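## Task

The pan, sieve and cover of the test-sieve set already sit in the tote. Carry the tote to the steel shelf at the end wall so that it rests on the shelf with nothing overhanging its edge, and all three parts end completely inside the tote. No part's skirt (lower rim) may sit down inside another part. One or both robots may be used. At the end, release everything and back away; the result must stay in place without a robot holding it. A robot that falls or ends up tilted fails the task.

## Robot and tools

Robots: r1 and r2, two identical Hello Robot Stretch 3 units. Each has a two-wheel differential base (passive omni wheel at the rear), a mast with a lift, and a telescoping arm reaching out to the robot's RIGHT side, ending in a wrist (yaw, pitch, roll) and a gripper. The base is 0.33 m long, 0.34 m wide and cannot drive sideways; to move the gripper forward or back you drive the base. Turns pivot about the point midway between the drive wheels, 0.05 m behind the front edge. Stowed (arm in, wrist folded) the robot sweeps a 0.28 m radius when turning; an unfolded level wrist reaches past that.

Frames: the base frame has its origin on the floor between the drive wheels, x forward, y left, z up. hand_pose is reported in it, at the fingertip meeting point; with wrist joints at zero its x axis is up, y points back along the arm toward the mast, z to the robot's rear. The odometry frame is the base frame at scene start. Each robot reports only in its own frames, so relative positions between robots must come from images, lidar_m, wrist_depth_mm or head_depth_mm.

execute_actions: argument actions is a list holding one action (or none, which just returns state and pictures). The action is keyed by "r1" and/or "r2"; each entry may have base, joints and contact_limits. base holds exactly one of: translate_m, a straight relative drive in metres from the base's last reported position, forward positive, -1 to 1; or rotate_rad, a relative turn in place in radians, left (counter-clockwise seen from above) positive, -3.2 to 3.2. joints holds absolute targets by name: lift_m 0 to 1.1 (arm height on mast); arm_m 0 to 0.52 (extension); wrist_yaw_rad -1.345 to 4.42 (0 along the arm, positive toward the front, 3.0 folded over the base); wrist_pitch_rad -1.57 to 0.451 (0 level, negative tips fingers down); wrist_roll_rad -2.911 to 2.911 (0 fingers side by side); gripper_m -0.089 to 0.179 (larger is wider; actual fingertip gap is 0.007 m less when nearly shut, 0.025 m less fully open, zero under 0.007); head_pan_rad -3.953 to 1.73 (0 forward, positive left, -1.57 along the arm); head_tilt_rad -1.53 to 0.419 (negative looks down). contact_limits takes only arm_m: an effort percentage 1 to 100 at which arm motion halts with contact_stop (negative sense when retracting); lower is gentler, too low halts immediately. All motions in one action start together. Any unknown key or out-of-range number rejects the whole call. A joint, base or robot omitted from an action may keep driving toward its earlier target. cameras: list of names (r1_head_camera, r1_nav_camera, r1_wrist_camera, r2_head_camera, r2_nav_camera, r2_wrist_camera, or all); omitted/null means all, [] means none. No action runs longer than 15 s.

wait: seconds 0 to 10; commands nothing and returns state and images. zoom_image: camera plus region [x0, y0, x1, y1] in pixels of that camera's latest full image, top-left origin, at most 504 by 504. finished_scene: scene is the number of the current scene; it ends it irreversibly and reports success and the next task.

Result lines: base_status and joint_status tell how each motion ended: done (for the base, wheels turned the commanded amount even if slipping), off_target (stopped short, may still push), contact_stop, time_out, torque_fault (old target dropped). on_its_own covers uncommanded parts; its "held at" is the held target, not the actual position. Arm and lift halt and go slack when pressing something firm; a slack lift may sink under load. Base, wrist and head never auto-stop. A wrist servo overloaded for seconds goes limp for 10 s. motor_effort is percent of max, positive toward higher values, peak in brackets; readings are biased and noisy. Positive wheel effort pushes forward. base_odometry counts wheel turns (slip included); heading -3.142 to 3.142, left positive. turned_by_wheels and turned_by_imu give turn since the previous result. base_tilt in degrees (forward/right positive) carries a fixed bias up to about 4. lidar_m: 12 ranges in metres from the base origin, 30-degree sectors starting straight ahead, counter-clockwise (4th left, 7th behind, 10th right), scanning 0.17 m above the floor, 0.15 to 12 m, "-" none; blind to clear objects and partly blocked by the robot's own mast and parts. wrist_depth_mm (45 to 1000) and head_depth_mm (280 to 4000, sideways image) are 7x7 grids of median depth, row by row from top left. If a call reports a stop, later calls in the same reply are skipped.

Speed: with lift_m under 0.30, arm_m under 0.03 and wrist_yaw_rad over 2.54 the base can do 0.30 m/s and 1.9 rad/s; otherwise 0.10 m/s and 0.63 rad/s.

Gripping: command gripper_m smaller than the object's width; to let go, open at least 0.02 past the touching value. Neither the reading nor done proves a grasp; check images. Resend a different value to re-squeeze.

Safety: fold or unfold the wrist only with lift_m 0.32 to 0.95, wrist_pitch_rad -0.4, roll near 0; once folded, lift may go down to 0.25. With yaw below -0.4 keep pitch at -0.5 or lower. Robots pressing on each other fails the run; once bases touch, any further drive presses hard. Two robots carrying one load can tip because their travel differs up to 2.5 cm per metre. Pushing firmly with the gripper higher than about 0.45 m, driving while holding something fixed, or snagging furniture (worst in reverse) can tip a robot; back out in small steps, free the gripper, and lower lift_m near 0.2 if it stays leaning. Avoid drops, slams and hard pushes; loose objects may get nudged occasionally.

Each tool is called by a JSON object that holds its "name" and its "arguments".

## Session

{"name": "execute_actions", "arguments": {"actions": []}}

Scene clock: 0.00 s.
r1.base_odometry: x=+0.000 y=+0.000 heading=+0.000 (m, m, rad; r1's odometry frame)
r1.turned_by_wheels: +0.000 (rad since the last result)
r1.turned_by_imu: +0.000 (rad since the last result)
r1.base_tilt: forward=-0.1 right=+0.9 (deg)
r1.lidar_m: 2.28 1.29 1.10 1.09 1.25 2.10 3.38 3.84 3.69 0.98 1.81 1.94
r1.head_depth_mm: 2016 3082 - - - 2942 2046 / 2019 3098 - - - 3010 2048 / 1990 3079 - - - 2930 2053 / 2007 3098 - - - 2917 2060 / 1996 2780 2917 2908 2897 2769 2057 / 1998 2276 2237 2240 2259 2219 2053 / 1812 1862 1847 1853 1839 1865 1837
r1.base_status: not commanded
r1.joint_positions: lift_m=+0.308 arm_m=+0.003 wrist_yaw_rad=+2.840 wrist_pitch_rad=-0.360 wrist_roll_rad=+0.015 gripper_m=+0.037 head_pan_rad=-0.016 head_tilt_rad=-0.001
r1.joint_status: not commanded
r1.motor_effort: left_wheel=+0 right_wheel=+0 lift_m=+19 arm_m=+1 wrist_yaw_rad=+1 wrist_pitch_rad=+7 wrist_roll_rad=+1 gripper_m=+0 head_pan_rad=+1 head_tilt_rad=+3 (%)
r1.hand_pose: x=+0.0474 y=+0.0734 z=+0.3342 quat_wxyz=(+0.230, +0.712, +0.019, +0.663) (m; r1's base frame)
r1.wrist_depth_mm: 955 940 - - - - - / - - - - - - - / - - - - - - - / - 962 959 965 970 982 974 / - 730 753 753 730 744 746 / 558 597 613 587 622 597 598 / 497 - 499 511 494 507 504
r2.base_odometry: x=+0.000 y=+0.000 heading=+0.000 (m, m, rad; r2's odometry frame)
r2.turned_by_wheels: +0.000 (rad since the last result)
r2.turned_by_imu: +0.000 (rad since the last result)
r2.base_tilt: forward=-1.9 right=-0.1 (deg)
r2.lidar_m: 1.21 1.36 4.98 1.84 0.99 0.83 0.82 0.93 1.51 3.74 4.23 1.20
r2.head_depth_mm: 1972 3073 3626 3730 3741 1366 1766 / 1970 3025 3746 3758 3808 1287 1985 / 1966 3034 3909 3890 3813 1296 2093 / 1947 2997 3944 3892 3980 1307 2103 / 1934 2998 - - - 1318 2122 / 1926 2924 - - - 1413 2116 / 1926 2943 - - - 1441 2139
r2.base_status: not commanded
r2.joint_positions: lift_m=+0.318 arm_m=+0.002 wrist_yaw_rad=+3.019 wrist_pitch_rad=-0.378 wrist_roll_rad=+0.017 gripper_m=+0.037 head_pan_rad=-0.003 head_tilt_rad=-0.009
r2.joint_status: not commanded
r2.motor_effort: left_wheel=+0 right_wheel=+1 lift_m=+39 arm_m=+1 wrist_yaw_rad=+0 wrist_pitch_rad=+9 wrist_roll_rad=+0 gripper_m=+1 head_pan_rad=+0 head_tilt_rad=+3 (%)
r2.hand_pose: x=+0.0068 y=+0.0805 z=+0.3402 quat_wxyz=(+0.176, +0.707, +0.089, +0.679) (m; r2's base frame)
r2.wrist_depth_mm: 975 - - - - - - / 977 - - - - - - / 975 - - - - - - / 907 925 936 917 916 889 873 / 744 743 764 730 750 709 711 / 613 610 - 609 - 593 582 / 524 522 - 529 496 512 505
pictures: r1_head_camera (sideways: a quarter turn clockwise sets it upright), r1_nav_camera (sideways: a quarter turn counterclockwise sets it upright), r1_wrist_camera, r2_head_camera (sideways: a quarter turn clockwise sets it upright), r2_nav_camera (sideways: a quarter turn counterclockwise sets it upright), r2_wrist_camera
Images, in order (width x height): r1_head_camera 896x504, r1_nav_camera 672x504, r1_wrist_camera 644x364, r2_head_camera 896x504, r2_nav_camera 672x504, r2_wrist_camera 644x364.

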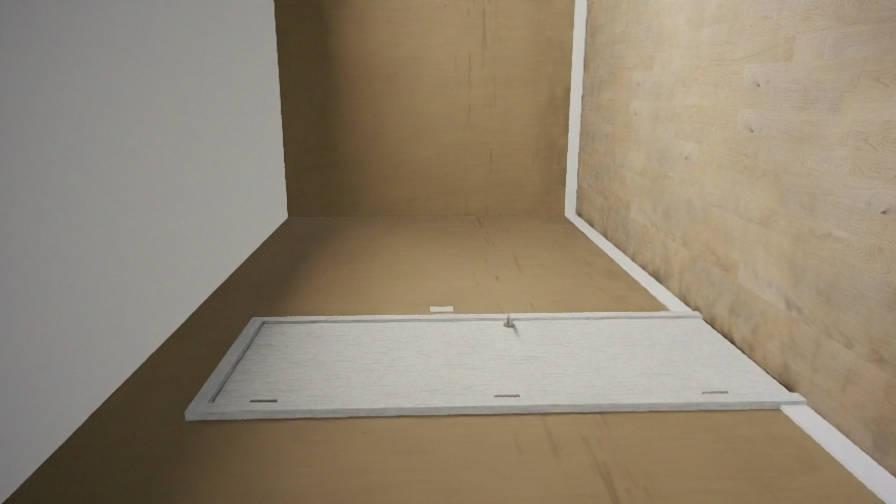

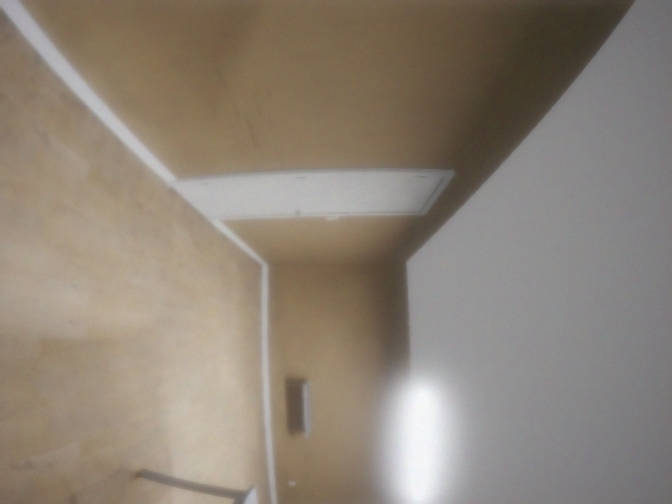

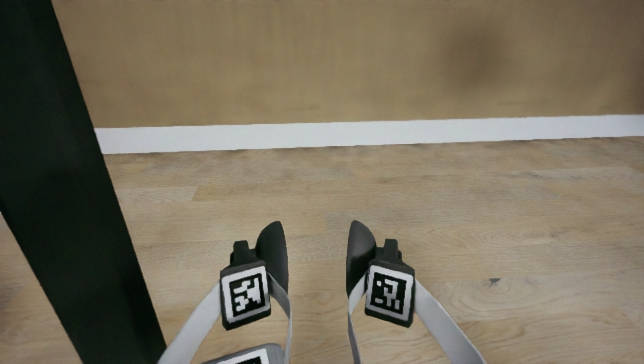

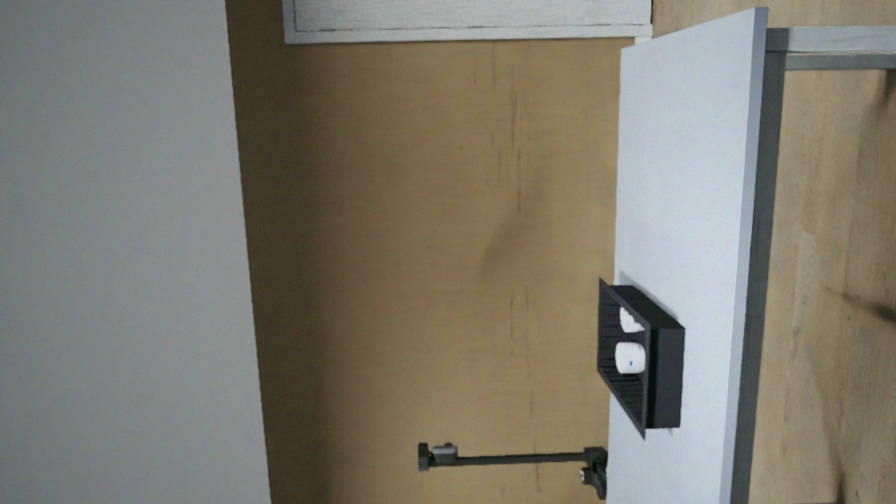

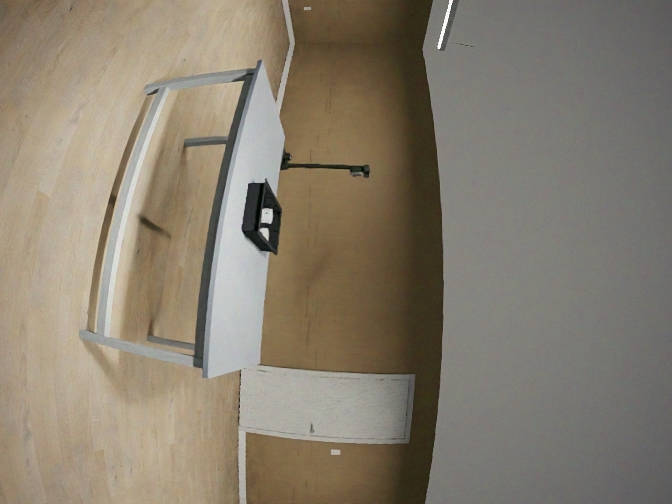

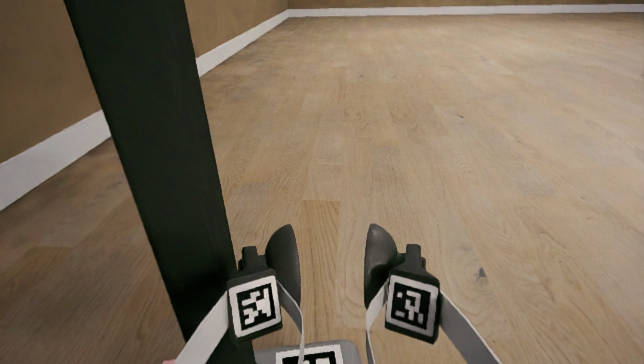

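{"name": "execute_actions", "arguments": {"actions": [{"r2":{"base":{"translate_m":0.7},"joints":{"lift_m":0.28,"head_tilt_rad":-0.6}}}], "cameras": ["r2_head_camera","r2_nav_camera"]}}

Scene clock: 9.87 s.
r1.base_odometry: x=+0.000 y=+0.000 heading=+0.000 (m, m, rad; r1's odometry frame)
r1.turned_by_wheels: +0.000 (rad since the last result)
r1.turned_by_imu: +0.000 (rad since the last result)
r1.base_tilt: forward=-0.1 right=+0.9 (deg)
r1.lidar_m: 2.29 1.29 1.10 1.10 1.25 2.10 3.37 3.84 3.69 0.98 1.81 1.95
r1.head_depth_mm: 2015 3100 - - - 2930 2042 / 2006 3104 - - - 2920 2061 / 2002 3108 - - - 2940 2060 / 2005 3118 - - - 2944 2053 / 2002 2769 2892 2903 2914 2714 2064 / 1997 2278 2235 2240 2236 2236 2064 / 1803 1854 1861 1853 1845 1861 1835
r1.base_status: not commanded
r1.joint_positions: lift_m=+0.308 arm_m=+0.003 wrist_yaw_rad=+2.840 wrist_pitch_rad=-0.360 wrist_roll_rad=+0.015 gripper_m=+0.037 head_pan_rad=-0.016 head_tilt_rad=-0.001
r1.joint_status: not commanded
r1.motor_effort: left_wheel=+0(0) right_wheel=-1(0) lift_m=+19(19) arm_m=+1(1) wrist_yaw_rad=+0(0) wrist_pitch_rad=+7(7) wrist_roll_rad=+1(1) gripper_m=-1(0) head_pan_rad=-1(1) head_tilt_rad=+3(3) (%)
r1.hand_pose: x=+0.0474 y=+0.0734 z=+0.3342 quat_wxyz=(+0.230, +0.712, +0.019, +0.663) (m; r1's base frame)
r1.wrist_depth_mm: 956 958 - - - - - / - - - - - - - / - - - - - - - / - 948 967 982 975 976 - / - 724 770 756 741 754 748 / 567 591 622 592 622 601 601 / 498 - 496 498 480 510 508
r2.base_odometry: x=+0.700 y=+0.000 heading=+0.000 (m, m, rad; r2's odometry frame)
r2.turned_by_wheels: +0.000 (rad since the last result)
r2.turned_by_imu: +0.000 (rad since the last result)
r2.base_tilt: forward=-1.9 right=-0.2 (deg)
r2.lidar_m: 0.53 0.60 0.98 3.34 1.80 1.50 1.50 1.69 2.74 3.89 3.90 0.54
r2.head_depth_mm: 2630 2909 3045 904 708 1386 1198 / 2687 2939 3033 906 709 1388 1204 / 2701 3057 1268 914 713 1430 1160 / 2828 3126 1271 921 740 1435 1159 / 2835 3158 1160 924 746 1432 1159 / 2925 3218 1168 866 775 1435 1167 / 2956 3318 1148 872 778 1441 1167
r2.base_status: done
r2.joint_positions: lift_m=+0.281 arm_m=+0.002 wrist_yaw_rad=+3.019 wrist_pitch_rad=-0.378 wrist_roll_rad=+0.017 gripper_m=+0.037 head_pan_rad=-0.003 head_tilt_rad=-0.593
r2.joint_status: all done
r2.motor_effort: left_wheel=+0(7) right_wheel=+0(6) lift_m=+17(37) arm_m=+1(0) wrist_yaw_rad=+0(0) wrist_pitch_rad=+9(9) wrist_roll_rad=+0(0) gripper_m=+1(0) head_pan_rad=+0(0) head_tilt_rad=-3(32) (%)
r2.hand_pose: x=+0.0068 y=+0.0805 z=+0.3025 quat_wxyz=(+0.176, +0.707, +0.089, +0.679) (m; r2's base frame)
r2.wrist_depth_mm: - - - - - - - / - - - - - - - / - - - - - - 846 / 851 859 845 832 833 822 814 / 694 685 703 662 688 660 651 / 561 553 - 551 - 545 535 / 478 492 - - 455 465 463
pictures: r2_head_camera (sideways: a quarter turn clockwise sets it upright), r2_nav_camera (sideways: a quarter turn counterclockwise sets it upright)
Images, in order (width x height): r2_head_camera 896x504, r2_nav_camera 672x504.

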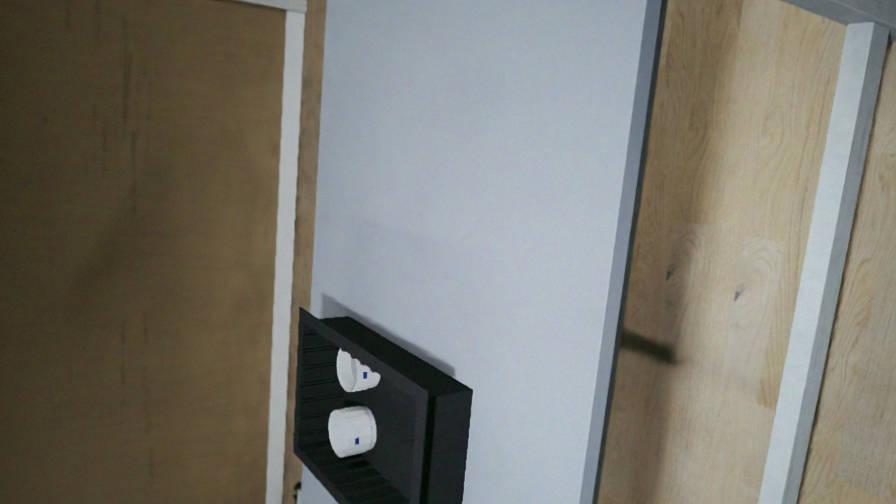

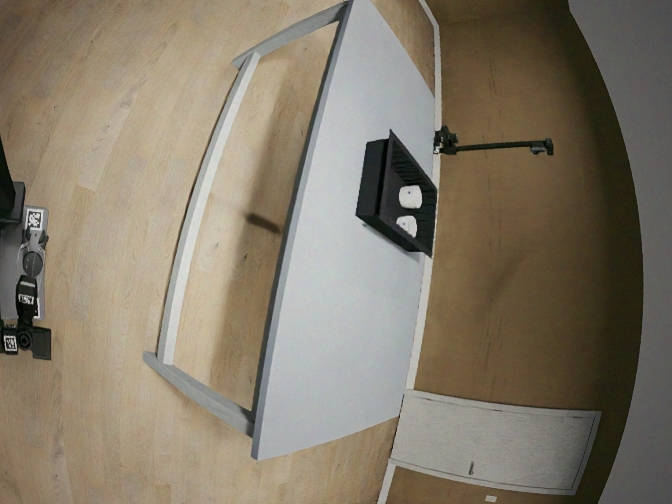

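{"name": "execute_actions", "arguments": {"actions": [{"r2":{"base":{"translate_m":0.1}}}], "cameras": []}}

{"name": "execute_actions", "arguments": {"actions": [{"r2":{"base":{"rotate_rad":1.38},"joints":{"head_pan_rad":-1.3,"head_tilt_rad":-0.75}}}], "cameras": []}}

{"name": "execute_actions", "arguments": {"actions": [{"r2":{"base":{"translate_m":0.4},"joints":{"lift_m":0.94,"head_pan_rad":-1.57}}}], "cameras": ["r2_head_camera","r2_nav_camera"]}}

Scene clock: 20.17 s.
r1.base_odometry: x=+0.000 y=+0.000 heading=+0.000 (m, m, rad; r1's odometry frame)
r1.turned_by_wheels: +0.000 (rad since the last result)
r1.turned_by_imu: +0.000 (rad since the last result)
r1.base_tilt: forward=-0.1 right=+0.9 (deg)
r1.lidar_m: 2.28 1.29 1.10 1.10 1.25 2.10 3.39 3.89 3.70 0.98 1.82 1.95
r1.head_depth_mm: 2007 3122 - - - 2950 2032 / 2002 3090 - - - 2953 2070 / 2022 3116 - - - 2953 2046 / 2011 3095 - - - 2960 2042 / 1993 2775 2889 2880 2888 2742 2046 / 1998 2278 2234 2251 2247 2241 2050 / 1807 1863 1854 1859 1865 1861 1846
r1.base_status: not commanded
r1.joint_positions: lift_m=+0.308 arm_m=+0.003 wrist_yaw_rad=+2.840 wrist_pitch_rad=-0.360 wrist_roll_rad=+0.015 gripper_m=+0.037 head_pan_rad=-0.016 head_tilt_rad=-0.001
r1.joint_status: not commanded
r1.motor_effort: left_wheel=-1(1) right_wheel=+0(0) lift_m=+19(19) arm_m=+1(0) wrist_yaw_rad=-1(0) wrist_pitch_rad=+7(7) wrist_roll_rad=+1(1) gripper_m=+0(1) head_pan_rad=+1(0) head_tilt_rad=+3(3) (%)
r1.hand_pose: x=+0.0474 y=+0.0734 z=+0.3342 quat_wxyz=(+0.230, +0.712, +0.019, +0.663) (m; r1's base frame)
r1.wrist_depth_mm: 940 959 - - - - - / - - - - - - - / - - - - - - - / - 950 952 927 958 985 992 / - 712 777 747 742 749 742 / 569 585 610 603 619 597 601 / 496 - 498 501 489 506 511
r2.base_odometry: x=+0.800 y=+0.000 heading=+0.000 (m, m, rad; r2's odometry frame)
r2.turned_by_wheels: +0.000 (rad since the last result)
r2.turned_by_imu: +0.001 (rad since the last result)
r2.base_tilt: forward=-1.9 right=-0.2 (deg)
r2.lidar_m: 0.44 0.49 0.80 3.54 1.92 1.61 1.60 1.80 2.92 3.90 0.51 0.44
r2.head_depth_mm: 2580 2819 3022 902 707 596 1196 / 2607 2921 3067 908 711 615 1207 / 2662 2953 3067 912 713 618 1206 / 2722 3031 3114 919 717 636 1209 / 2771 3093 3144 923 721 1331 1211 / 2826 3111 1110 860 725 1339 1214 / 2884 3239 1239 932 723 1368 1173
r2.base_status: done
r2.joint_positions: lift_m=+0.281 arm_m=+0.002 wrist_yaw_rad=+3.019 wrist_pitch_rad=-0.378 wrist_roll_rad=+0.017 gripper_m=+0.037 head_pan_rad=-0.003 head_tilt_rad=-0.594
r2.joint_status: not commanded
r2.motor_effort: left_wheel=+0(6) right_wheel=+1(6) lift_m=+18(17) arm_m=+1(0) wrist_yaw_rad=+0(0) wrist_pitch_rad=+9(9) wrist_roll_rad=+0(0) gripper_m=+1(1) head_pan_rad=+0(0) head_tilt_rad=-3(3) (%)
r2.hand_pose: x=+0.0068 y=+0.0805 z=+0.3025 quat_wxyz=(+0.176, +0.707, +0.089, +0.679) (m; r2's base frame)
r2.wrist_depth_mm: - - - - - - - / - - - - - - - / - - - - - - 688 / 860 849 840 847 823 827 762 / 679 672 692 667 685 660 648 / 569 563 - 549 - 545 539 / 478 492 - - 453 470 461
pictures: none
No camera images: the call's "cameras" was empty. Leave "cameras" out to get every camera's image.

Scene clock: 22.37 s.
r1.base_odometry: x=+0.000 y=+0.000 heading=+0.000 (m, m, rad; r1's odometry frame)
r1.turned_by_wheels: +0.000 (rad since the last result)
r1.turned_by_imu: +0.000 (rad since the last result)
r1.base_tilt: forward=-0.2 right=+0.9 (deg)
r1.lidar_m: 2.28 1.29 1.09 1.10 1.25 2.10 3.38 3.87 3.68 0.98 1.82 1.95
r1.head_depth_mm: 2006 3161 - - - 2923 2066 / 2000 3182 - - - 2970 2040 / 1999 3112 - - - 2952 2041 / 2000 3144 - - - 2952 2055 / 1995 2784 2873 2935 2918 2730 2056 / 1995 2265 2258 2251 2259 2228 2065 / 1830 1851 1867 1869 1860 1859 1831
r1.base_status: not commanded
r1.joint_positions: lift_m=+0.308 arm_m=+0.003 wrist_yaw_rad=+2.840 wrist_pitch_rad=-0.360 wrist_roll_rad=+0.015 gripper_m=+0.037 head_pan_rad=-0.016 head_tilt_rad=-0.001
r1.joint_status: not commanded
r1.motor_effort: left_wheel=+0(1) right_wheel=+0(0) lift_m=+19(19) arm_m=+1(1) wrist_yaw_rad=+0(0) wrist_pitch_rad=+7(7) wrist_roll_rad=+1(1) gripper_m=+1(0) head_pan_rad=+0(1) head_tilt_rad=+2(2) (%)
r1.hand_pose: x=+0.0474 y=+0.0734 z=+0.3342 quat_wxyz=(+0.230, +0.712, +0.019, +0.663) (m; r1's base frame)
r1.wrist_depth_mm: 943 960 - - - - - / - - - - - - - / - - - - - - - / - 955 955 957 946 980 990 / - 731 770 743 743 756 737 / 569 594 622 598 619 601 603 / 496 - 499 504 486 503 505
r2.base_odometry: x=+0.800 y=+0.000 heading=+1.380 (m, m, rad; r2's odometry frame)
r2.turned_by_wheels: +1.380 (rad since the last result)
r2.turned_by_imu: +1.346 (rad since the last result)
r2.base_tilt: forward=-2.0 right=-0.1 (deg)
r2.lidar_m: 4.80 2.34 1.67 1.60 1.65 2.21 3.90 4.04 0.46 0.44 0.45 0.60
r2.head_depth_mm: 2592 2851 944 748 623 1299 1071 / 2658 2915 947 751 640 1309 1096 / 2746 3044 951 754 658 1314 1117 / 2783 3071 960 759 677 1309 1141 / 2876 3077 903 761 679 1313 1143 / 2929 3174 969 764 1441 1268 1152 / 3015 3262 937 770 1475 1265 1151
r2.base_status: done
r2.joint_positions: lift_m=+0.281 arm_m=+0.002 wrist_yaw_rad=+3.019 wrist_pitch_rad=-0.378 wrist_roll_rad=+0.017 gripper_m=+0.037 head_pan_rad=-1.293 head_tilt_rad=-0.741
r2.joint_status: all done
r2.motor_effort: left_wheel=-2(9) right_wheel=+3(10) lift_m=+18(18) arm_m=+0(0) wrist_yaw_rad=+0(0) wrist_pitch_rad=+9(9) wrist_roll_rad=+0(0) gripper_m=+0(1) head_pan_rad=-3(30) head_tilt_rad=-4(18) (%)
r2.hand_pose: x=+0.0068 y=+0.0805 z=+0.3025 quat_wxyz=(+0.176, +0.707, +0.089, +0.679) (m; r2's base frame)
r2.wrist_depth_mm: - - - - - - - / - - - - - - - / - - - - - - - / 862 862 847 855 815 815 796 / 678 684 688 665 690 653 651 / 567 557 - 559 - 544 537 / 481 494 - - 455 470 462
pictures: none
No camera images: the call's "cameras" was empty. Leave "cameras" out to get every camera's image.

Scene clock: 29.20 s.
r1.base_odometry: x=+0.000 y=+0.000 heading=+0.000 (m, m, rad; r1's odometry frame)
r1.turned_by_wheels: +0.000 (rad since the last result)
r1.turned_by_imu: +0.000 (rad since the last result)
r1.base_tilt: forward=-0.2 right=+0.9 (deg)
r1.lidar_m: 2.28 1.29 1.09 1.10 1.25 2.09 3.38 3.84 3.69 0.98 1.81 1.95
r1.head_depth_mm: 2004 3123 - - - 2924 2041 / 2017 3132 - - - 2933 2053 / 1993 3070 - - - 2958 2050 / 1997 3087 - - - 2945 2068 / 2001 2776 2918 2880 2885 2692 2054 / 1989 2282 2221 2235 2243 2196 2061 / 1807 1855 1849 1851 1855 1866 1844
r1.base_status: not commanded
r1.joint_positions: lift_m=+0.308 arm_m=+0.003 wrist_yaw_rad=+2.840 wrist_pitch_rad=-0.360 wrist_roll_rad=+0.015 gripper_m=+0.037 head_pan_rad=-0.016 head_tilt_rad=-0.001
r1.joint_status: not commanded
r1.motor_effort: left_wheel=+0(0) right_wheel=+0(0) lift_m=+19(19) arm_m=+1(1) wrist_yaw_rad=+0(1) wrist_pitch_rad=+7(7) wrist_roll_rad=+1(1) gripper_m=+0(0) head_pan_rad=+1(1) head_tilt_rad=+3(3) (%)
r1.hand_pose: x=+0.0474 y=+0.0734 z=+0.3342 quat_wxyz=(+0.230, +0.712, +0.019, +0.663) (m; r1's base frame)
r1.wrist_depth_mm: 928 953 - - - - - / - - - - - - - / - - - - - - - / - 964 963 965 968 986 975 / - 740 786 749 743 751 750 / 563 595 615 600 624 601 597 / 502 - 502 498 488 507 510
r2.base_odometry: x=+0.876 y=+0.393 heading=+1.380 (m, m, rad; r2's odometry frame)
r2.turned_by_wheels: +0.000 (rad since the last result)
r2.turned_by_imu: +0.000 (rad since the last result)
r2.base_tilt: forward=-1.9 right=-0.1 (deg)
r2.lidar_m: 4.40 2.36 1.68 1.61 1.66 2.23 4.30 0.62 0.45 0.42 0.44 0.58
r2.head_depth_mm: 2708 2987 945 795 - 1249 1113 / 2709 3001 945 753 - 1272 1136 / 2729 2983 889 735 - - - / 2742 2961 922 714 - - 1125 / 2690 2933 923 720 - 1236 1104 / 2704 2947 894 728 649 1298 1105 / 2682 2967 970 771 649 1328 1109
r2.base_status: done
r2.joint_positions: lift_m=+0.939 arm_m=+0.002 wrist_yaw_rad=+3.019 wrist_pitch_rad=-0.378 wrist_roll_rad=+0.017 gripper_m=+0.037 head_pan_rad=-1.563 head_tilt_rad=-0.741
r2.joint_status: all done
r2.motor_effort: left_wheel=-2(7) right_wheel=+3(8) lift_m=+59(63) arm_m=+1(0) wrist_yaw_rad=-1(0) wrist_pitch_rad=+9(9) wrist_roll_rad=+0(0) gripper_m=+1(1) head_pan_rad=-2(19) head_tilt_rad=-4(4) (%)
r2.hand_pose: x=+0.0068 y=+0.0805 z=+0.9610 quat_wxyz=(+0.176, +0.707, +0.089, +0.679) (m; r2's base frame)
r2.wrist_depth_mm: - - - - - - - / - - - - - - - / - - - - - - - / - - - - - - - / - - - - - - - / - - - - - - - / - - - - - - -
pictures: r2_head_camera (sideways: a quarter turn clockwise sets it upright), r2_nav_camera (sideways: a quarter turn counterclockwise sets it upright)
Images, in order (width x height): r2_head_camera 896x504, r2_nav_camera 672x504.

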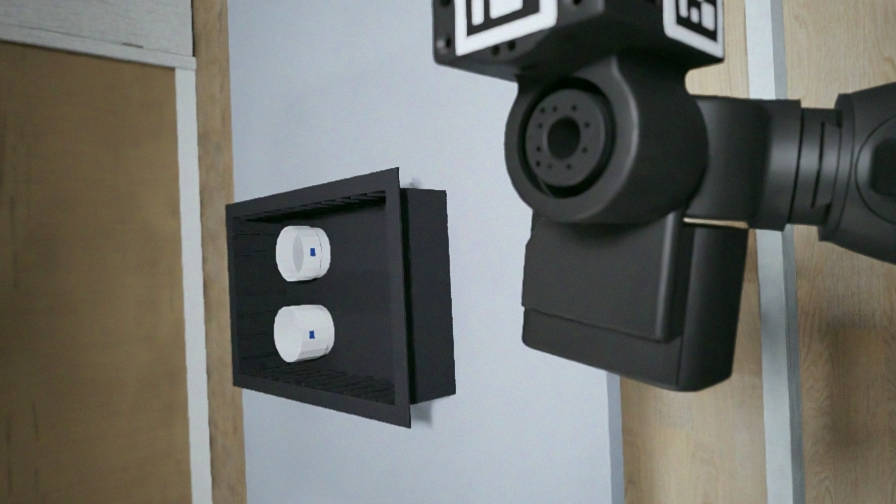

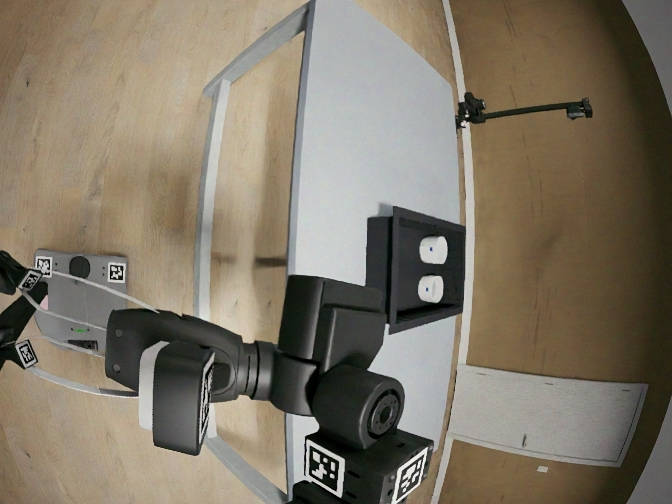

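Look inside with the wrist camera.

{"name": "execute_actions", "arguments": {"actions": [{"r2":{"base":{"translate_m":0.08},"joints":{"wrist_yaw_rad":0,"gripper_m":0.15}}}], "cameras": []}}

{"name": "execute_actions", "arguments": {"actions": [{"r2":{"joints":{"lift_m":1.09,"wrist_pitch_rad":-1.0,"arm_m":0.25}}}], "cameras": ["r2_head_camera","r2_wrist_camera"]}}

Scene clock: 38.93 s.
r1.base_odometry: x=+0.000 y=+0.000 heading=+0.000 (m, m, rad; r1's odometry frame)
r1.turned_by_wheels: +0.000 (rad since the last result)
r1.turned_by_imu: +0.000 (rad since the last result)
r1.base_tilt: forward=-0.1 right=+0.9 (deg)
r1.lidar_m: 2.28 1.29 1.10 1.09 1.24 2.09 3.38 3.87 3.71 0.98 1.81 1.94
r1.head_depth_mm: 2009 3129 - - - 2909 2031 / 2000 3111 - - - 2949 2047 / 2000 3114 - - - 2953 2063 / 2008 3079 - - - 2946 2041 / 1993 2782 2890 2871 2913 2746 2065 / 2002 2287 2226 2234 2232 2204 2064 / 1805 1863 1846 1847 1855 1852 1842
r1.base_status: not commanded
r1.joint_positions: lift_m=+0.308 arm_m=+0.003 wrist_yaw_rad=+2.840 wrist_pitch_rad=-0.360 wrist_roll_rad=+0.015 gripper_m=+0.037 head_pan_rad=-0.016 head_tilt_rad=-0.001
r1.joint_status: not commanded
r1.motor_effort: left_wheel=+0(0) right_wheel=+0(0) lift_m=+19(19) arm_m=+1(1) wrist_yaw_rad=+1(0) wrist_pitch_rad=+7(7) wrist_roll_rad=+1(1) gripper_m=-1(0) head_pan_rad=+0(1) head_tilt_rad=+3(2) (%)
r1.hand_pose: x=+0.0474 y=+0.0734 z=+0.3342 quat_wxyz=(+0.230, +0.712, +0.019, +0.663) (m; r1's base frame)
r1.wrist_depth_mm: 956 992 - - - - - / - - - - - - - / - - - - - - - / - 966 966 960 984 979 992 / - 720 769 750 740 736 749 / 572 591 610 598 626 591 603 / 492 - 508 498 486 502 510
r2.base_odometry: x=+0.891 y=+0.471 heading=+1.380 (m, m, rad; r2's odometry frame)
r2.turned_by_wheels: +0.000 (rad since the last result)
r2.turned_by_imu: +0.001 (rad since the last result)
r2.base_tilt: forward=-1.9 right=-0.1 (deg)
r2.lidar_m: 4.31 2.36 1.69 1.61 1.66 2.23 4.37 0.62 0.44 0.42 0.43 0.58
r2.head_depth_mm: 2750 3002 946 795 - - - / 2732 3030 912 733 - - 1102 / 2705 2999 910 702 - - 1096 / 2755 2951 918 717 660 1306 1107 / 2720 2938 897 728 646 1317 1106 / 2685 2937 972 767 647 1319 1108 / 2690 2939 977 769 649 1319 1107
r2.base_status: done
r2.joint_positions: lift_m=+0.939 arm_m=+0.002 wrist_yaw_rad=+0.003 wrist_pitch_rad=-0.378 wrist_roll_rad=+0.017 gripper_m=+0.150 head_pan_rad=-1.563 head_tilt_rad=-0.741
r2.joint_status: all done
r2.motor_effort: left_wheel=-2(4) right_wheel=+2(7) lift_m=+59(59) arm_m=+0(0) wrist_yaw_rad=-2(2) wrist_pitch_rad=+9(9) wrist_roll_rad=+0(0) gripper_m=+0(95) head_pan_rad=-2(2) head_tilt_rad=-4(4) (%)
r2.hand_pose: x=-0.0208 y=-0.3763 z=+0.9610 quat_wxyz=(+0.689, +0.133, -0.700, -0.133) (m; r2's base frame)
r2.wrist_depth_mm: - - - - - - - / - - - - - - - / 888 864 757 762 785 817 812 / 648 641 578 618 564 622 613 / 511 515 442 438 458 492 488 / 424 434 414 413 411 409 408 / 361 350 358 352 353 342 353
pictures: none
No camera images: the call's "cameras" was empty. Leave "cameras" out to get every camera's image.

Scene clock: 42.00 s.
r1.base_odometry: x=+0.000 y=+0.000 heading=+0.000 (m, m, rad; r1's odometry frame)
r1.turned_by_wheels: +0.000 (rad since the last result)
r1.turned_by_imu: +0.000 (rad since the last result)
r1.base_tilt: forward=-0.1 right=+0.8 (deg)
r1.lidar_m: 2.28 1.29 1.10 1.10 1.25 2.10 3.39 3.87 3.70 0.98 1.81 1.95
r1.head_depth_mm: 1998 3064 - - - 2905 2066 / 2019 3113 - - - 2927 2048 / 2000 3087 - - - 2976 2062 / 1986 3104 - - - 2943 2049 / 1990 2801 2885 2916 2912 2755 2055 / 1987 2283 2252 2220 2224 2221 2061 / 1819 1874 1845 1845 1869 1870 1850
r1.base_status: not commanded
r1.joint_positions: lift_m=+0.308 arm_m=+0.003 wrist_yaw_rad=+2.840 wrist_pitch_rad=-0.360 wrist_roll_rad=+0.015 gripper_m=+0.037 head_pan_rad=-0.016 head_tilt_rad=-0.001
r1.joint_status: not commanded
r1.motor_effort: left_wheel=+0(0) right_wheel=+0(1) lift_m=+19(19) arm_m=+2(1) wrist_yaw_rad=+0(0) wrist_pitch_rad=+7(7) wrist_roll_rad=+0(1) gripper_m=+1(1) head_pan_rad=+1(1) head_tilt_rad=+2(2) (%)
r1.hand_pose: x=+0.0474 y=+0.0734 z=+0.3342 quat_wxyz=(+0.230, +0.712, +0.019, +0.663) (m; r1's base frame)
r1.wrist_depth_mm: 934 - 987 - - - - / - - - - - - - / - - - - - - - / - 962 968 952 950 981 - / - 737 764 757 729 740 759 / 566 602 613 593 617 603 608 / 496 - 499 503 482 503 507
r2.base_odometry: x=+0.891 y=+0.471 heading=+1.380 (m, m, rad; r2's odometry frame)
r2.turned_by_wheels: +0.000 (rad since the last result)
r2.turned_by_imu: +0.001 (rad since the last result)
r2.base_tilt: forward=-1.9 right=-0.1 (deg)
r2.lidar_m: 4.32 2.36 1.69 1.61 1.66 2.23 4.38 0.62 0.44 0.42 0.44 0.58
r2.head_depth_mm: 2791 2931 944 747 652 1308 1109 / 2864 2989 882 731 656 1304 1118 / - - 913 716 643 1315 1117 / 2718 2934 919 716 643 1309 1107 / 2713 2964 884 726 645 1313 1105 / 2677 2964 968 766 645 1318 1103 / 2707 2929 973 768 650 1323 1109
r2.base_status: not commanded
r2.joint_positions: lift_m=+1.089 arm_m=+0.250 wrist_yaw_rad=+0.001 wrist_pitch_rad=-1.005 wrist_roll_rad=+0.017 gripper_m=+0.150 head_pan_rad=-1.563 head_tilt_rad=-0.741
r2.joint_status: all done
r2.motor_effort: left_wheel=-3(3) right_wheel=+2(2) lift_m=+59(62) arm_m=+3(1) wrist_yaw_rad=-1(3) wrist_pitch_rad=+3(8) wrist_roll_rad=+0(0) gripper_m=+1(0) head_pan_rad=-3(3) head_tilt_rad=-4(4) (%)
r2.hand_pose: x=-0.0215 y=-0.5116 z=+0.9987 quat_wxyz=(+0.615, +0.338, -0.624, -0.344) (m; r2's base frame)
r2.wrist_depth_mm: 555 556 508 517 512 545 546 / 508 514 495 501 491 504 504 / 479 481 459 469 459 471 471 / 447 450 428 440 374 438 440 / 423 424 407 405 410 412 409 / 398 - 394 392 391 390 390 / 374 369 371 371 371 364 366
pictures: r2_head_camera (sideways: a quarter turn clockwise sets it upright), r2_wrist_camera
Images, in order (width x height): r2_head_camera 896x504, r2_wrist_camera 644x364.

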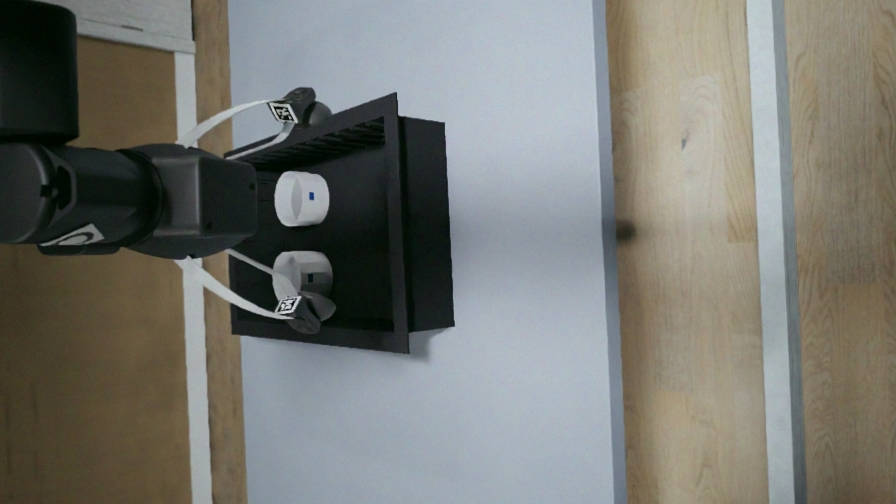

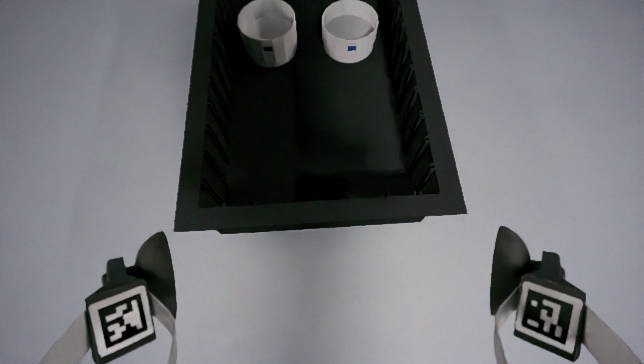

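{"name": "execute_actions", "arguments": {"actions": [{"r2":{"joints":{"wrist_pitch_rad":-1.2,"arm_m":0.5}}}], "cameras": ["r2_wrist_camera"]}}

{"name": "zoom_image", "arguments": {"camera": "r2_wrist_camera", "region": [120, 0, 520, 364]}}

Scene clock: 54.83 s.
r1.base_odometry: x=+0.000 y=+0.000 heading=+0.000 (m, m, rad; r1's odometry frame)
r1.turned_by_wheels: +0.000 (rad since the last result)
r1.turned_by_imu: +0.000 (rad since the last result)
r1.base_tilt: forward=-0.1 right=+0.9 (deg)
r1.lidar_m: 2.29 1.29 1.10 1.09 1.25 2.09 3.39 3.86 3.69 0.98 1.81 1.95
r1.head_depth_mm: 2002 3134 - - - 2922 2040 / 2019 3105 - - - 2953 2023 / 1994 3107 - - - 2966 2075 / 2007 3130 - - - 2949 2046 / 1997 2755 2889 2899 2918 2746 2077 / 1987 2257 2257 2242 2255 2227 2075 / 1807 1855 1854 1867 1867 1856 1838
r1.base_status: not commanded
r1.joint_positions: lift_m=+0.308 arm_m=+0.003 wrist_yaw_rad=+2.840 wrist_pitch_rad=-0.360 wrist_roll_rad=+0.015 gripper_m=+0.037 head_pan_rad=-0.016 head_tilt_rad=-0.001
r1.joint_status: not commanded
r1.motor_effort: left_wheel=+0(0) right_wheel=+0(1) lift_m=+19(19) arm_m=+1(1) wrist_yaw_rad=+0(0) wrist_pitch_rad=+7(7) wrist_roll_rad=+1(1) gripper_m=-1(1) head_pan_rad=-1(2) head_tilt_rad=+3(3) (%)
r1.hand_pose: x=+0.0474 y=+0.0734 z=+0.3342 quat_wxyz=(+0.230, +0.712, +0.019, +0.663) (m; r1's base frame)
r1.wrist_depth_mm: 956 983 - - - - - / - - - - - - - / - - - - - - - / - 969 953 966 944 - - / - 740 785 743 740 741 748 / 565 591 618 599 636 595 615 / 498 - 505 507 489 508 511
r2.base_odometry: x=+0.891 y=+0.471 heading=+1.380 (m, m, rad; r2's odometry frame)
r2.turned_by_wheels: +0.000 (rad since the last result)
r2.turned_by_imu: +0.001 (rad since the last result)
r2.base_tilt: forward=-1.9 right=-0.2 (deg)
r2.lidar_m: 4.31 2.36 1.69 1.61 1.66 2.23 4.38 0.62 0.44 0.42 0.44 0.58
r2.head_depth_mm: 2725 2969 948 748 652 1307 1114 / 2733 3024 911 726 657 1304 1120 / 2724 3016 909 717 641 1311 1121 / 2711 2934 923 713 643 1310 1105 / 2717 2997 894 725 646 1309 1103 / 2703 2952 968 764 648 1319 1108 / 2667 2905 971 768 651 1325 1107
r2.base_status: not commanded
r2.joint_positions: lift_m=+1.089 arm_m=+0.500 wrist_yaw_rad=+0.001 wrist_pitch_rad=-1.201 wrist_roll_rad=+0.017 gripper_m=+0.150 head_pan_rad=-1.563 head_tilt_rad=-0.741
r2.joint_status: all done
r2.motor_effort: left_wheel=-3(2) right_wheel=+3(2) lift_m=+59(59) arm_m=+3(2) wrist_yaw_rad=+0(1) wrist_pitch_rad=+1(3) wrist_roll_rad=+1(0) gripper_m=+1(1) head_pan_rad=-3(2) head_tilt_rad=-4(4) (%)
r2.hand_pose: x=-0.0215 y=-0.7147 z=+0.9803 quat_wxyz=(+0.579, +0.397, -0.588, -0.403) (m; r2's base frame)
r2.wrist_depth_mm: 446 438 382 396 373 439 435 / 434 427 392 421 380 425 423 / 417 411 387 400 390 407 409 / 403 397 394 395 389 397 394 / 389 389 381 383 375 384 384 / 377 - 373 372 368 285 371 / 367 284 361 358 356 281 363
pictures: r2_wrist_camera
Images, in order (width x height): r2_wrist_camera 644x364.

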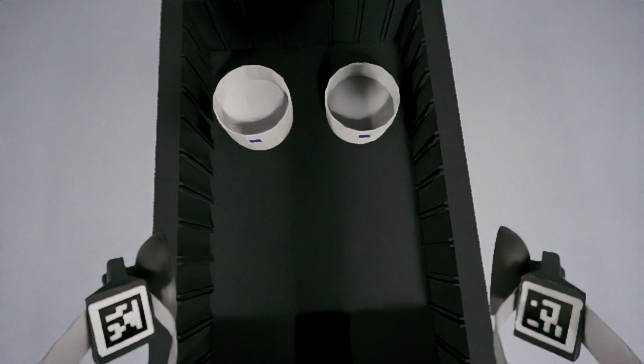

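Region (120, 0, 520, 364) of r2_wrist_camera's 644x364 image, scaled by 1.260; it fills the top 459 rows of this view, and the rest is white.

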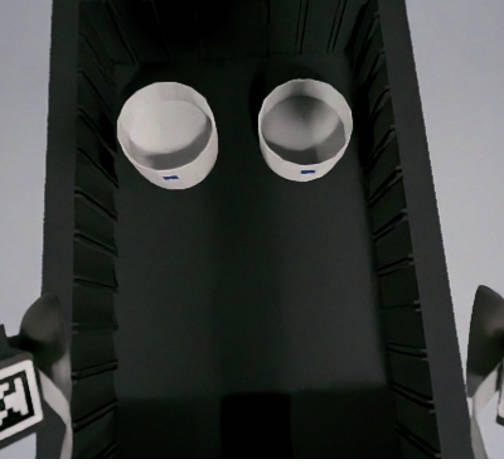

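{"name": "execute_actions", "arguments": {"actions": [{"r2":{"joints":{"wrist_pitch_rad":-1.55,"arm_m":0.42}}}], "cameras": ["r2_wrist_camera"]}}

Scene clock: 59.40 s.
r1.base_odometry: x=+0.000 y=+0.000 heading=+0.000 (m, m, rad; r1's odometry frame)
r1.turned_by_wheels: +0.000 (rad since the last result)
r1.turned_by_imu: +0.000 (rad since the last result)
r1.base_tilt: forward=-0.2 right=+0.8 (deg)
r1.lidar_m: 2.27 1.29 1.10 1.09 1.25 2.10 3.39 3.85 3.70 0.98 1.81 1.95
r1.head_depth_mm: 2013 3156 - - - 2958 2033 / 2029 3107 - - - 2962 2050 / 2006 3115 - - - 2946 2054 / 2008 3070 - - - 2950 2050 / 1985 2786 2891 2932 2889 2756 2055 / 1982 2293 2233 2225 2229 2204 2064 / 1824 1853 1868 1868 1868 1867 1836
r1.base_status: not commanded
r1.joint_positions: lift_m=+0.308 arm_m=+0.003 wrist_yaw_rad=+2.840 wrist_pitch_rad=-0.360 wrist_roll_rad=+0.015 gripper_m=+0.037 head_pan_rad=-0.016 head_tilt_rad=-0.001
r1.joint_status: not commanded
r1.motor_effort: left_wheel=+0(0) right_wheel=+0(0) lift_m=+19(19) arm_m=+1(1) wrist_yaw_rad=-1(0) wrist_pitch_rad=+7(7) wrist_roll_rad=+1(1) gripper_m=+0(0) head_pan_rad=+1(1) head_tilt_rad=+3(2) (%)
r1.hand_pose: x=+0.0474 y=+0.0734 z=+0.3342 quat_wxyz=(+0.230, +0.712, +0.019, +0.663) (m; r1's base frame)
r1.wrist_depth_mm: 951 953 - - - - - / - - - - - - - / - - - - - - - / - 948 957 985 974 973 997 / - 723 766 754 747 750 741 / 566 596 619 591 626 603 596 / 487 - 497 498 489 510 508
r2.base_odometry: x=+0.891 y=+0.471 heading=+1.380 (m, m, rad; r2's odometry frame)
r2.turned_by_wheels: +0.000 (rad since the last result)
r2.turned_by_imu: +0.001 (rad since the last result)
r2.base_tilt: forward=-1.9 right=-0.1 (deg)
r2.lidar_m: 4.32 2.36 1.69 1.61 1.66 2.22 4.38 0.62 0.44 0.42 0.44 0.58
r2.head_depth_mm: 2735 2981 945 749 652 1303 1113 / 2736 2983 905 730 657 1299 1124 / 2716 2975 913 716 641 1313 1112 / 2677 2930 918 713 643 1314 1098 / 2656 2977 882 728 646 1320 1105 / 2687 2957 972 766 647 1315 1105 / 2695 2931 975 766 648 1324 1104
r2.base_status: not commanded
r2.joint_positions: lift_m=+1.089 arm_m=+0.420 wrist_yaw_rad=+0.001 wrist_pitch_rad=-1.544 wrist_roll_rad=+0.017 gripper_m=+0.150 head_pan_rad=-1.563 head_tilt_rad=-0.741
r2.joint_status: all done
r2.motor_effort: left_wheel=-2(2) right_wheel=+3(3) lift_m=+59(59) arm_m=-2(4) wrist_yaw_rad=-1(1) wrist_pitch_rad=-3(3) wrist_roll_rad=+0(0) gripper_m=+1(0) head_pan_rad=-3(2) head_tilt_rad=-4(4) (%)
r2.hand_pose: x=-0.0216 y=-0.5479 z=+0.9712 quat_wxyz=(+0.503, +0.489, -0.510, -0.498) (m; r2's base frame)
r2.wrist_depth_mm: 354 300 350 350 350 348 352 / 361 300 356 358 352 355 357 / 369 363 360 360 335 360 368 / 374 371 375 374 370 375 371 / 379 382 381 380 383 378 379 / 390 - 391 389 392 390 388 / 397 - - 394 - - -
pictures: r2_wrist_camera
Images, in order (width x height): r2_wrist_camera 644x364.

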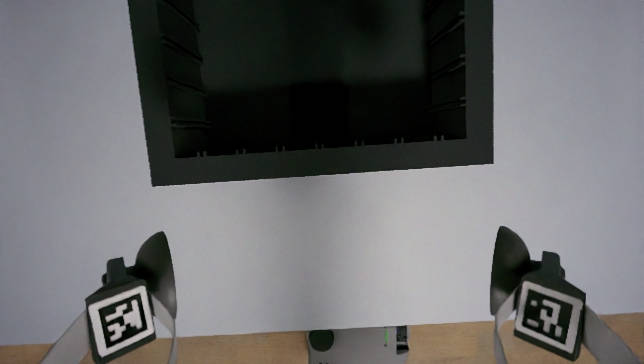

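{"name": "zoom_image", "arguments": {"camera": "r2_wrist_camera", "region": [120, 0, 500, 200]}}

{"name": "execute_actions", "arguments": {"actions": [{"r2":{"joints":{"wrist_pitch_rad":-0.55,"arm_m":0.36,"lift_m":0.98}}}], "cameras": ["r2_wrist_camera"]}}

{"name": "zoom_image", "arguments": {"camera": "r2_wrist_camera", "region": [140, 60, 500, 364]}}

Region (120, 0, 500, 200) of r2_wrist_camera's 644x364 image, scaled by 1.326; it fills the top 265 rows of this view, and the rest is white.

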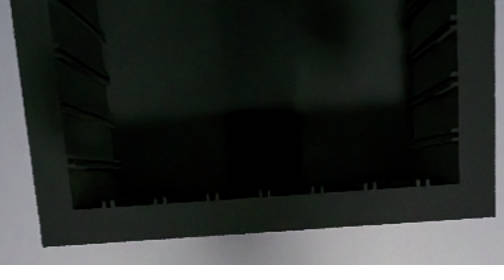

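Scene clock: 67.83 s.
r1.base_odometry: x=+0.000 y=+0.000 heading=+0.000 (m, m, rad; r1's odometry frame)
r1.turned_by_wheels: +0.000 (rad since the last result)
r1.turned_by_imu: +0.000 (rad since the last result)
r1.base_tilt: forward=-0.2 right=+0.9 (deg)
r1.lidar_m: 2.29 1.29 1.10 1.09 1.25 2.10 3.38 3.87 3.69 0.98 1.81 1.96
r1.head_depth_mm: 2008 3144 - - - 2976 2049 / 2014 3125 - - - 2945 2048 / 2004 3094 - - - 2945 2055 / 1999 3054 - - - 2969 2053 / 2001 2787 2888 2898 2947 2725 2060 / 1995 2273 2232 2251 2229 2237 2062 / 1815 1864 1843 1853 1865 1852 1837
r1.base_status: not commanded
r1.joint_positions: lift_m=+0.308 arm_m=+0.003 wrist_yaw_rad=+2.840 wrist_pitch_rad=-0.360 wrist_roll_rad=+0.015 gripper_m=+0.037 head_pan_rad=-0.016 head_tilt_rad=-0.001
r1.joint_status: not commanded
r1.motor_effort: left_wheel=+0(0) right_wheel=+0(0) lift_m=+19(19) arm_m=+1(1) wrist_yaw_rad=+0(1) wrist_pitch_rad=+7(7) wrist_roll_rad=+1(1) gripper_m=+0(0) head_pan_rad=+1(0) head_tilt_rad=+2(1) (%)
r1.hand_pose: x=+0.0474 y=+0.0734 z=+0.3342 quat_wxyz=(+0.230, +0.712, +0.019, +0.663) (m; r1's base frame)
r1.wrist_depth_mm: 969 992 - - - - - / - - - - - - - / - - - - - - - / - 956 953 957 962 976 989 / - 731 766 749 737 761 741 / 562 591 615 594 623 609 604 / 492 - 503 503 488 504 504
r2.base_odometry: x=+0.891 y=+0.471 heading=+1.380 (m, m, rad; r2's odometry frame)
r2.turned_by_wheels: +0.000 (rad since the last result)
r2.turned_by_imu: +0.001 (rad since the last result)
r2.base_tilt: forward=-1.9 right=-0.1 (deg)
r2.lidar_m: 4.32 2.35 1.69 1.61 1.66 2.23 4.36 0.62 0.44 0.42 0.44 0.58
r2.head_depth_mm: 2623 2840 943 749 657 1297 1112 / - 2883 913 730 654 1302 1117 / - - 911 718 642 1302 1119 / 2675 3052 918 716 643 1315 1100 / 2684 2973 895 726 645 1318 1101 / 2705 2947 967 766 647 1319 1106 / 2682 2932 971 764 649 1316 1113
r2.base_status: not commanded
r2.joint_positions: lift_m=+0.981 arm_m=+0.360 wrist_yaw_rad=+0.001 wrist_pitch_rad=-0.570 wrist_roll_rad=+0.017 gripper_m=+0.150 head_pan_rad=-1.563 head_tilt_rad=-0.741
r2.joint_status: all done
r2.motor_effort: left_wheel=-3(2) right_wheel=+2(2) lift_m=+17(56) arm_m=-2(4) wrist_yaw_rad=-1(0) wrist_pitch_rad=+11(11) wrist_roll_rad=+0(0) gripper_m=+1(1) head_pan_rad=-3(2) head_tilt_rad=-4(4) (%)
r2.hand_pose: x=-0.0213 y=-0.7080 z=+0.9610 quat_wxyz=(+0.673, +0.198, -0.684, -0.200) (m; r2's base frame)
r2.wrist_depth_mm: - - - - - - - / - - - - - - - / - 634 611 453 583 607 597 / 518 515 436 475 434 503 500 / 445 441 386 422 387 434 426 / 388 306 371 377 358 277 373 / 341 273 336 336 326 257 338
pictures: r2_wrist_camera
Images, in order (width x height): r2_wrist_camera 644x364.

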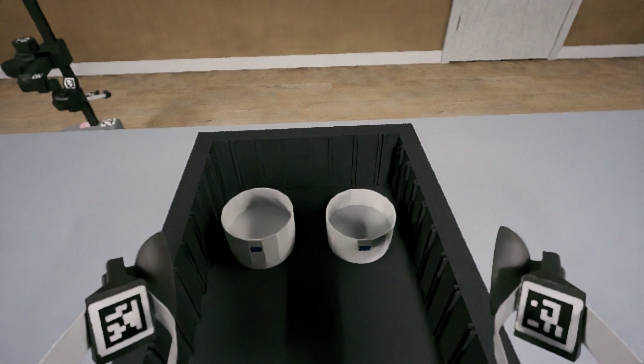

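Region (140, 60, 500, 364) of r2_wrist_camera's 644x364 image, scaled by 1.400; it fills the top 426 rows of this view, and the rest is white.

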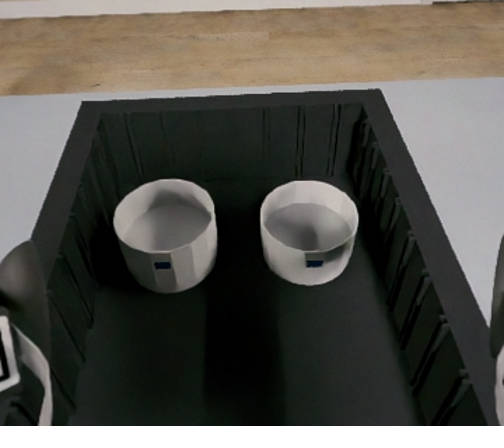

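{"name": "execute_actions", "arguments": {"actions": [{"r1":{"joints":{"head_pan_rad":-1.0,"head_tilt_rad":-0.4,"lift_m":0.28}},"r2":{"joints":{"wrist_pitch_rad":0,"arm_m":0.1,"wrist_roll_rad":1.57,"gripper_m":0.07,"head_pan_rad":-3.0,"head_tilt_rad":-0.15}}}], "cameras": ["r1_head_camera","r1_nav_camera","r2_head_camera","r2_nav_camera"]}}

Scene clock: 80.03 s.
r1.base_odometry: x=+0.000 y=+0.000 heading=+0.000 (m, m, rad; r1's odometry frame)
r1.turned_by_wheels: +0.000 (rad since the last result)
r1.turned_by_imu: +0.000 (rad since the last result)
r1.base_tilt: forward=-0.2 right=+0.9 (deg)
r1.lidar_m: 2.28 1.29 1.10 1.10 1.25 2.09 3.38 3.87 3.69 0.98 1.82 1.95
r1.head_depth_mm: 3486 3617 3836 1252 1970 1639 1337 / 3797 - - 1342 2082 1657 1344 / - - - 1445 2143 1651 1344 / - - 2240 2515 2141 1645 1344 / - - - 2904 2142 1648 1354 / - - - 2708 2158 1655 1353 / - - - 3049 2153 1666 1355
r1.base_status: not commanded
r1.joint_positions: lift_m=+0.280 arm_m=+0.003 wrist_yaw_rad=+2.840 wrist_pitch_rad=-0.360 wrist_roll_rad=+0.015 gripper_m=+0.037 head_pan_rad=-0.993 head_tilt_rad=-0.395
r1.joint_status: all done
r1.motor_effort: left_wheel=-1(0) right_wheel=+0(0) lift_m=+13(17) arm_m=+1(1) wrist_yaw_rad=+0(0) wrist_pitch_rad=+7(7) wrist_roll_rad=+1(1) gripper_m=+0(0) head_pan_rad=-5(39) head_tilt_rad=-4(35) (%)
r1.hand_pose: x=+0.0474 y=+0.0734 z=+0.3062 quat_wxyz=(+0.230, +0.712, +0.019, +0.663) (m; r1's base frame)
r1.wrist_depth_mm: 958 988 - - - - - / - - - - - - - / - - - - - - - / - 895 915 894 923 927 904 / - 694 719 698 700 687 706 / 534 563 577 557 589 568 563 / 461 - - 472 456 474 478
r2.base_odometry: x=+0.891 y=+0.471 heading=+1.380 (m, m, rad; r2's odometry frame)
r2.turned_by_wheels: +0.000 (rad since the last result)
r2.turned_by_imu: +0.001 (rad since the last result)
r2.base_tilt: forward=-2.0 right=-0.1 (deg)
r2.lidar_m: 4.33 2.36 1.69 1.62 1.66 2.23 4.38 0.62 0.44 0.42 0.44 0.58
r2.head_depth_mm: 2799 - - - 3400 - - / 2757 - - - 3474 2528 - / 2730 - - - 3506 2273 1698 / 2385 - - - 3512 2296 1729 / 2505 - - - 3505 2299 1721 / 2334 - - - 3655 2311 1741 / 2346 - - - 3543 2376 878
r2.base_status: not commanded
r2.joint_positions: lift_m=+0.981 arm_m=+0.100 wrist_yaw_rad=+0.001 wrist_pitch_rad=-0.024 wrist_roll_rad=+1.570 gripper_m=+0.070 head_pan_rad=-2.993 head_tilt_rad=-0.162
r2.joint_status: all done
r2.motor_effort: left_wheel=-3(2) right_wheel=+2(2) lift_m=+17(17) arm_m=-2(1) wrist_yaw_rad=+0(1) wrist_pitch_rad=+13(15) wrist_roll_rad=+0(3) gripper_m=+0(90) head_pan_rad=-3(29) head_tilt_rad=+6(35) (%)
r2.hand_pose: x=-0.0211 y=-0.5008 z=+1.0890 quat_wxyz=(+0.001, +0.001, -1.000, -0.012) (m; r2's base frame)
r2.wrist_depth_mm: - - - - - 607 405 / - - - - - 565 316 / - - - - - 529 402 / - - - - - 560 404 / - - - - - 536 405 / - - - - - 484 389 / - - - - - 563 326
pictures: r1_head_camera (sideways: a quarter turn clockwise sets it upright), r1_nav_camera (sideways: a quarter turn counterclockwise sets it upright), r2_head_camera (sideways: a quarter turn clockwise sets it upright), r2_nav_camera (sideways: a quarter turn counterclockwise sets it upright)
Images, in order (width x height): r1_head_camera 896x504, r1_nav_camera 672x504, r2_head_camera 896x504, r2_nav_camera 672x504.

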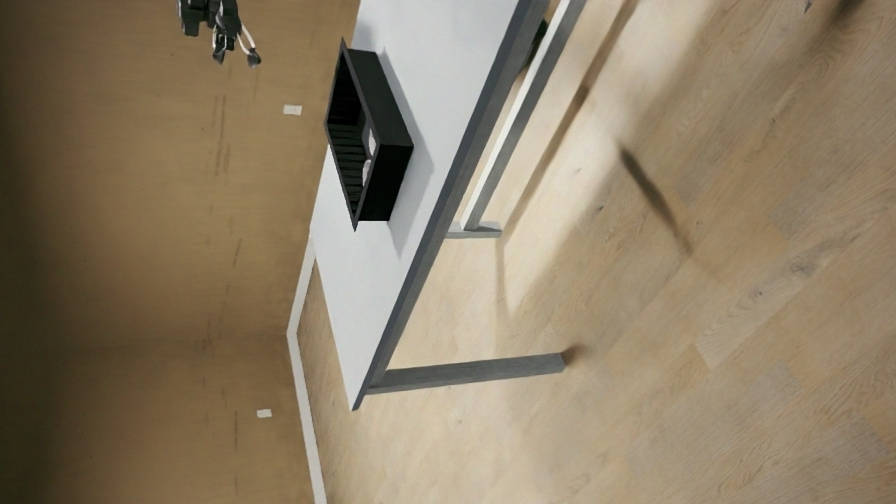

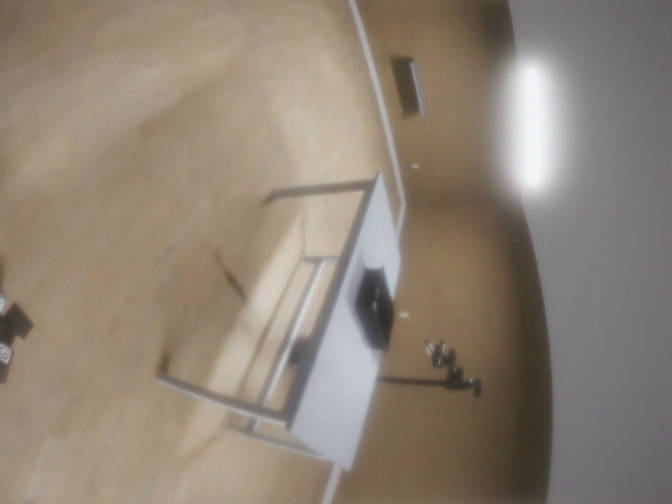

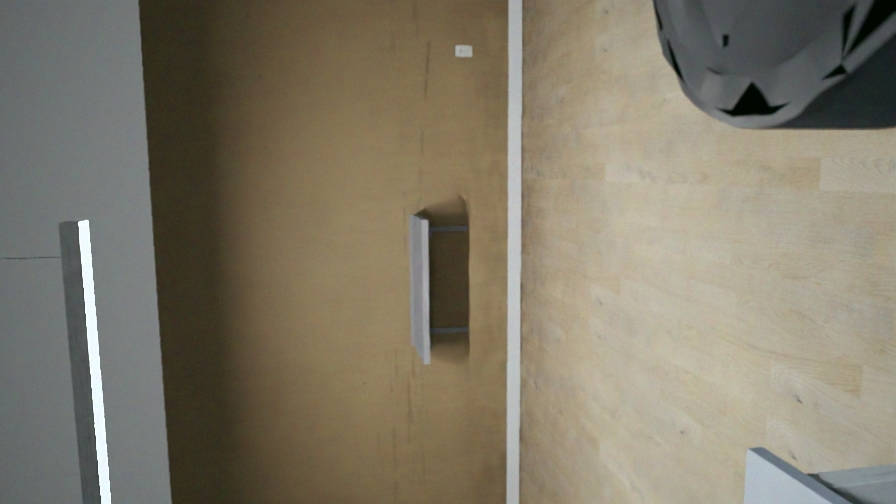

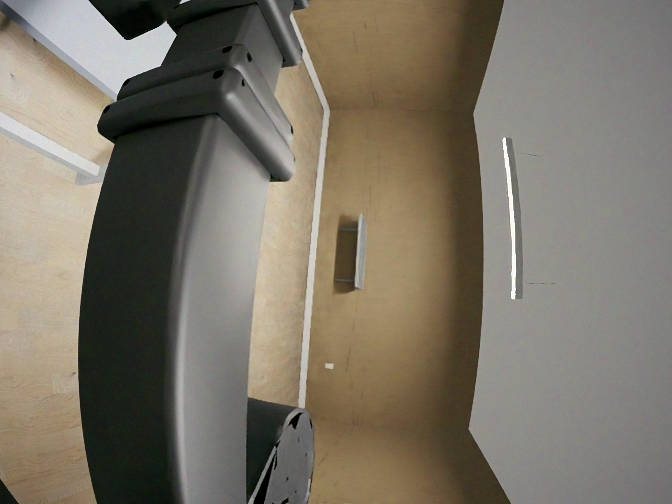

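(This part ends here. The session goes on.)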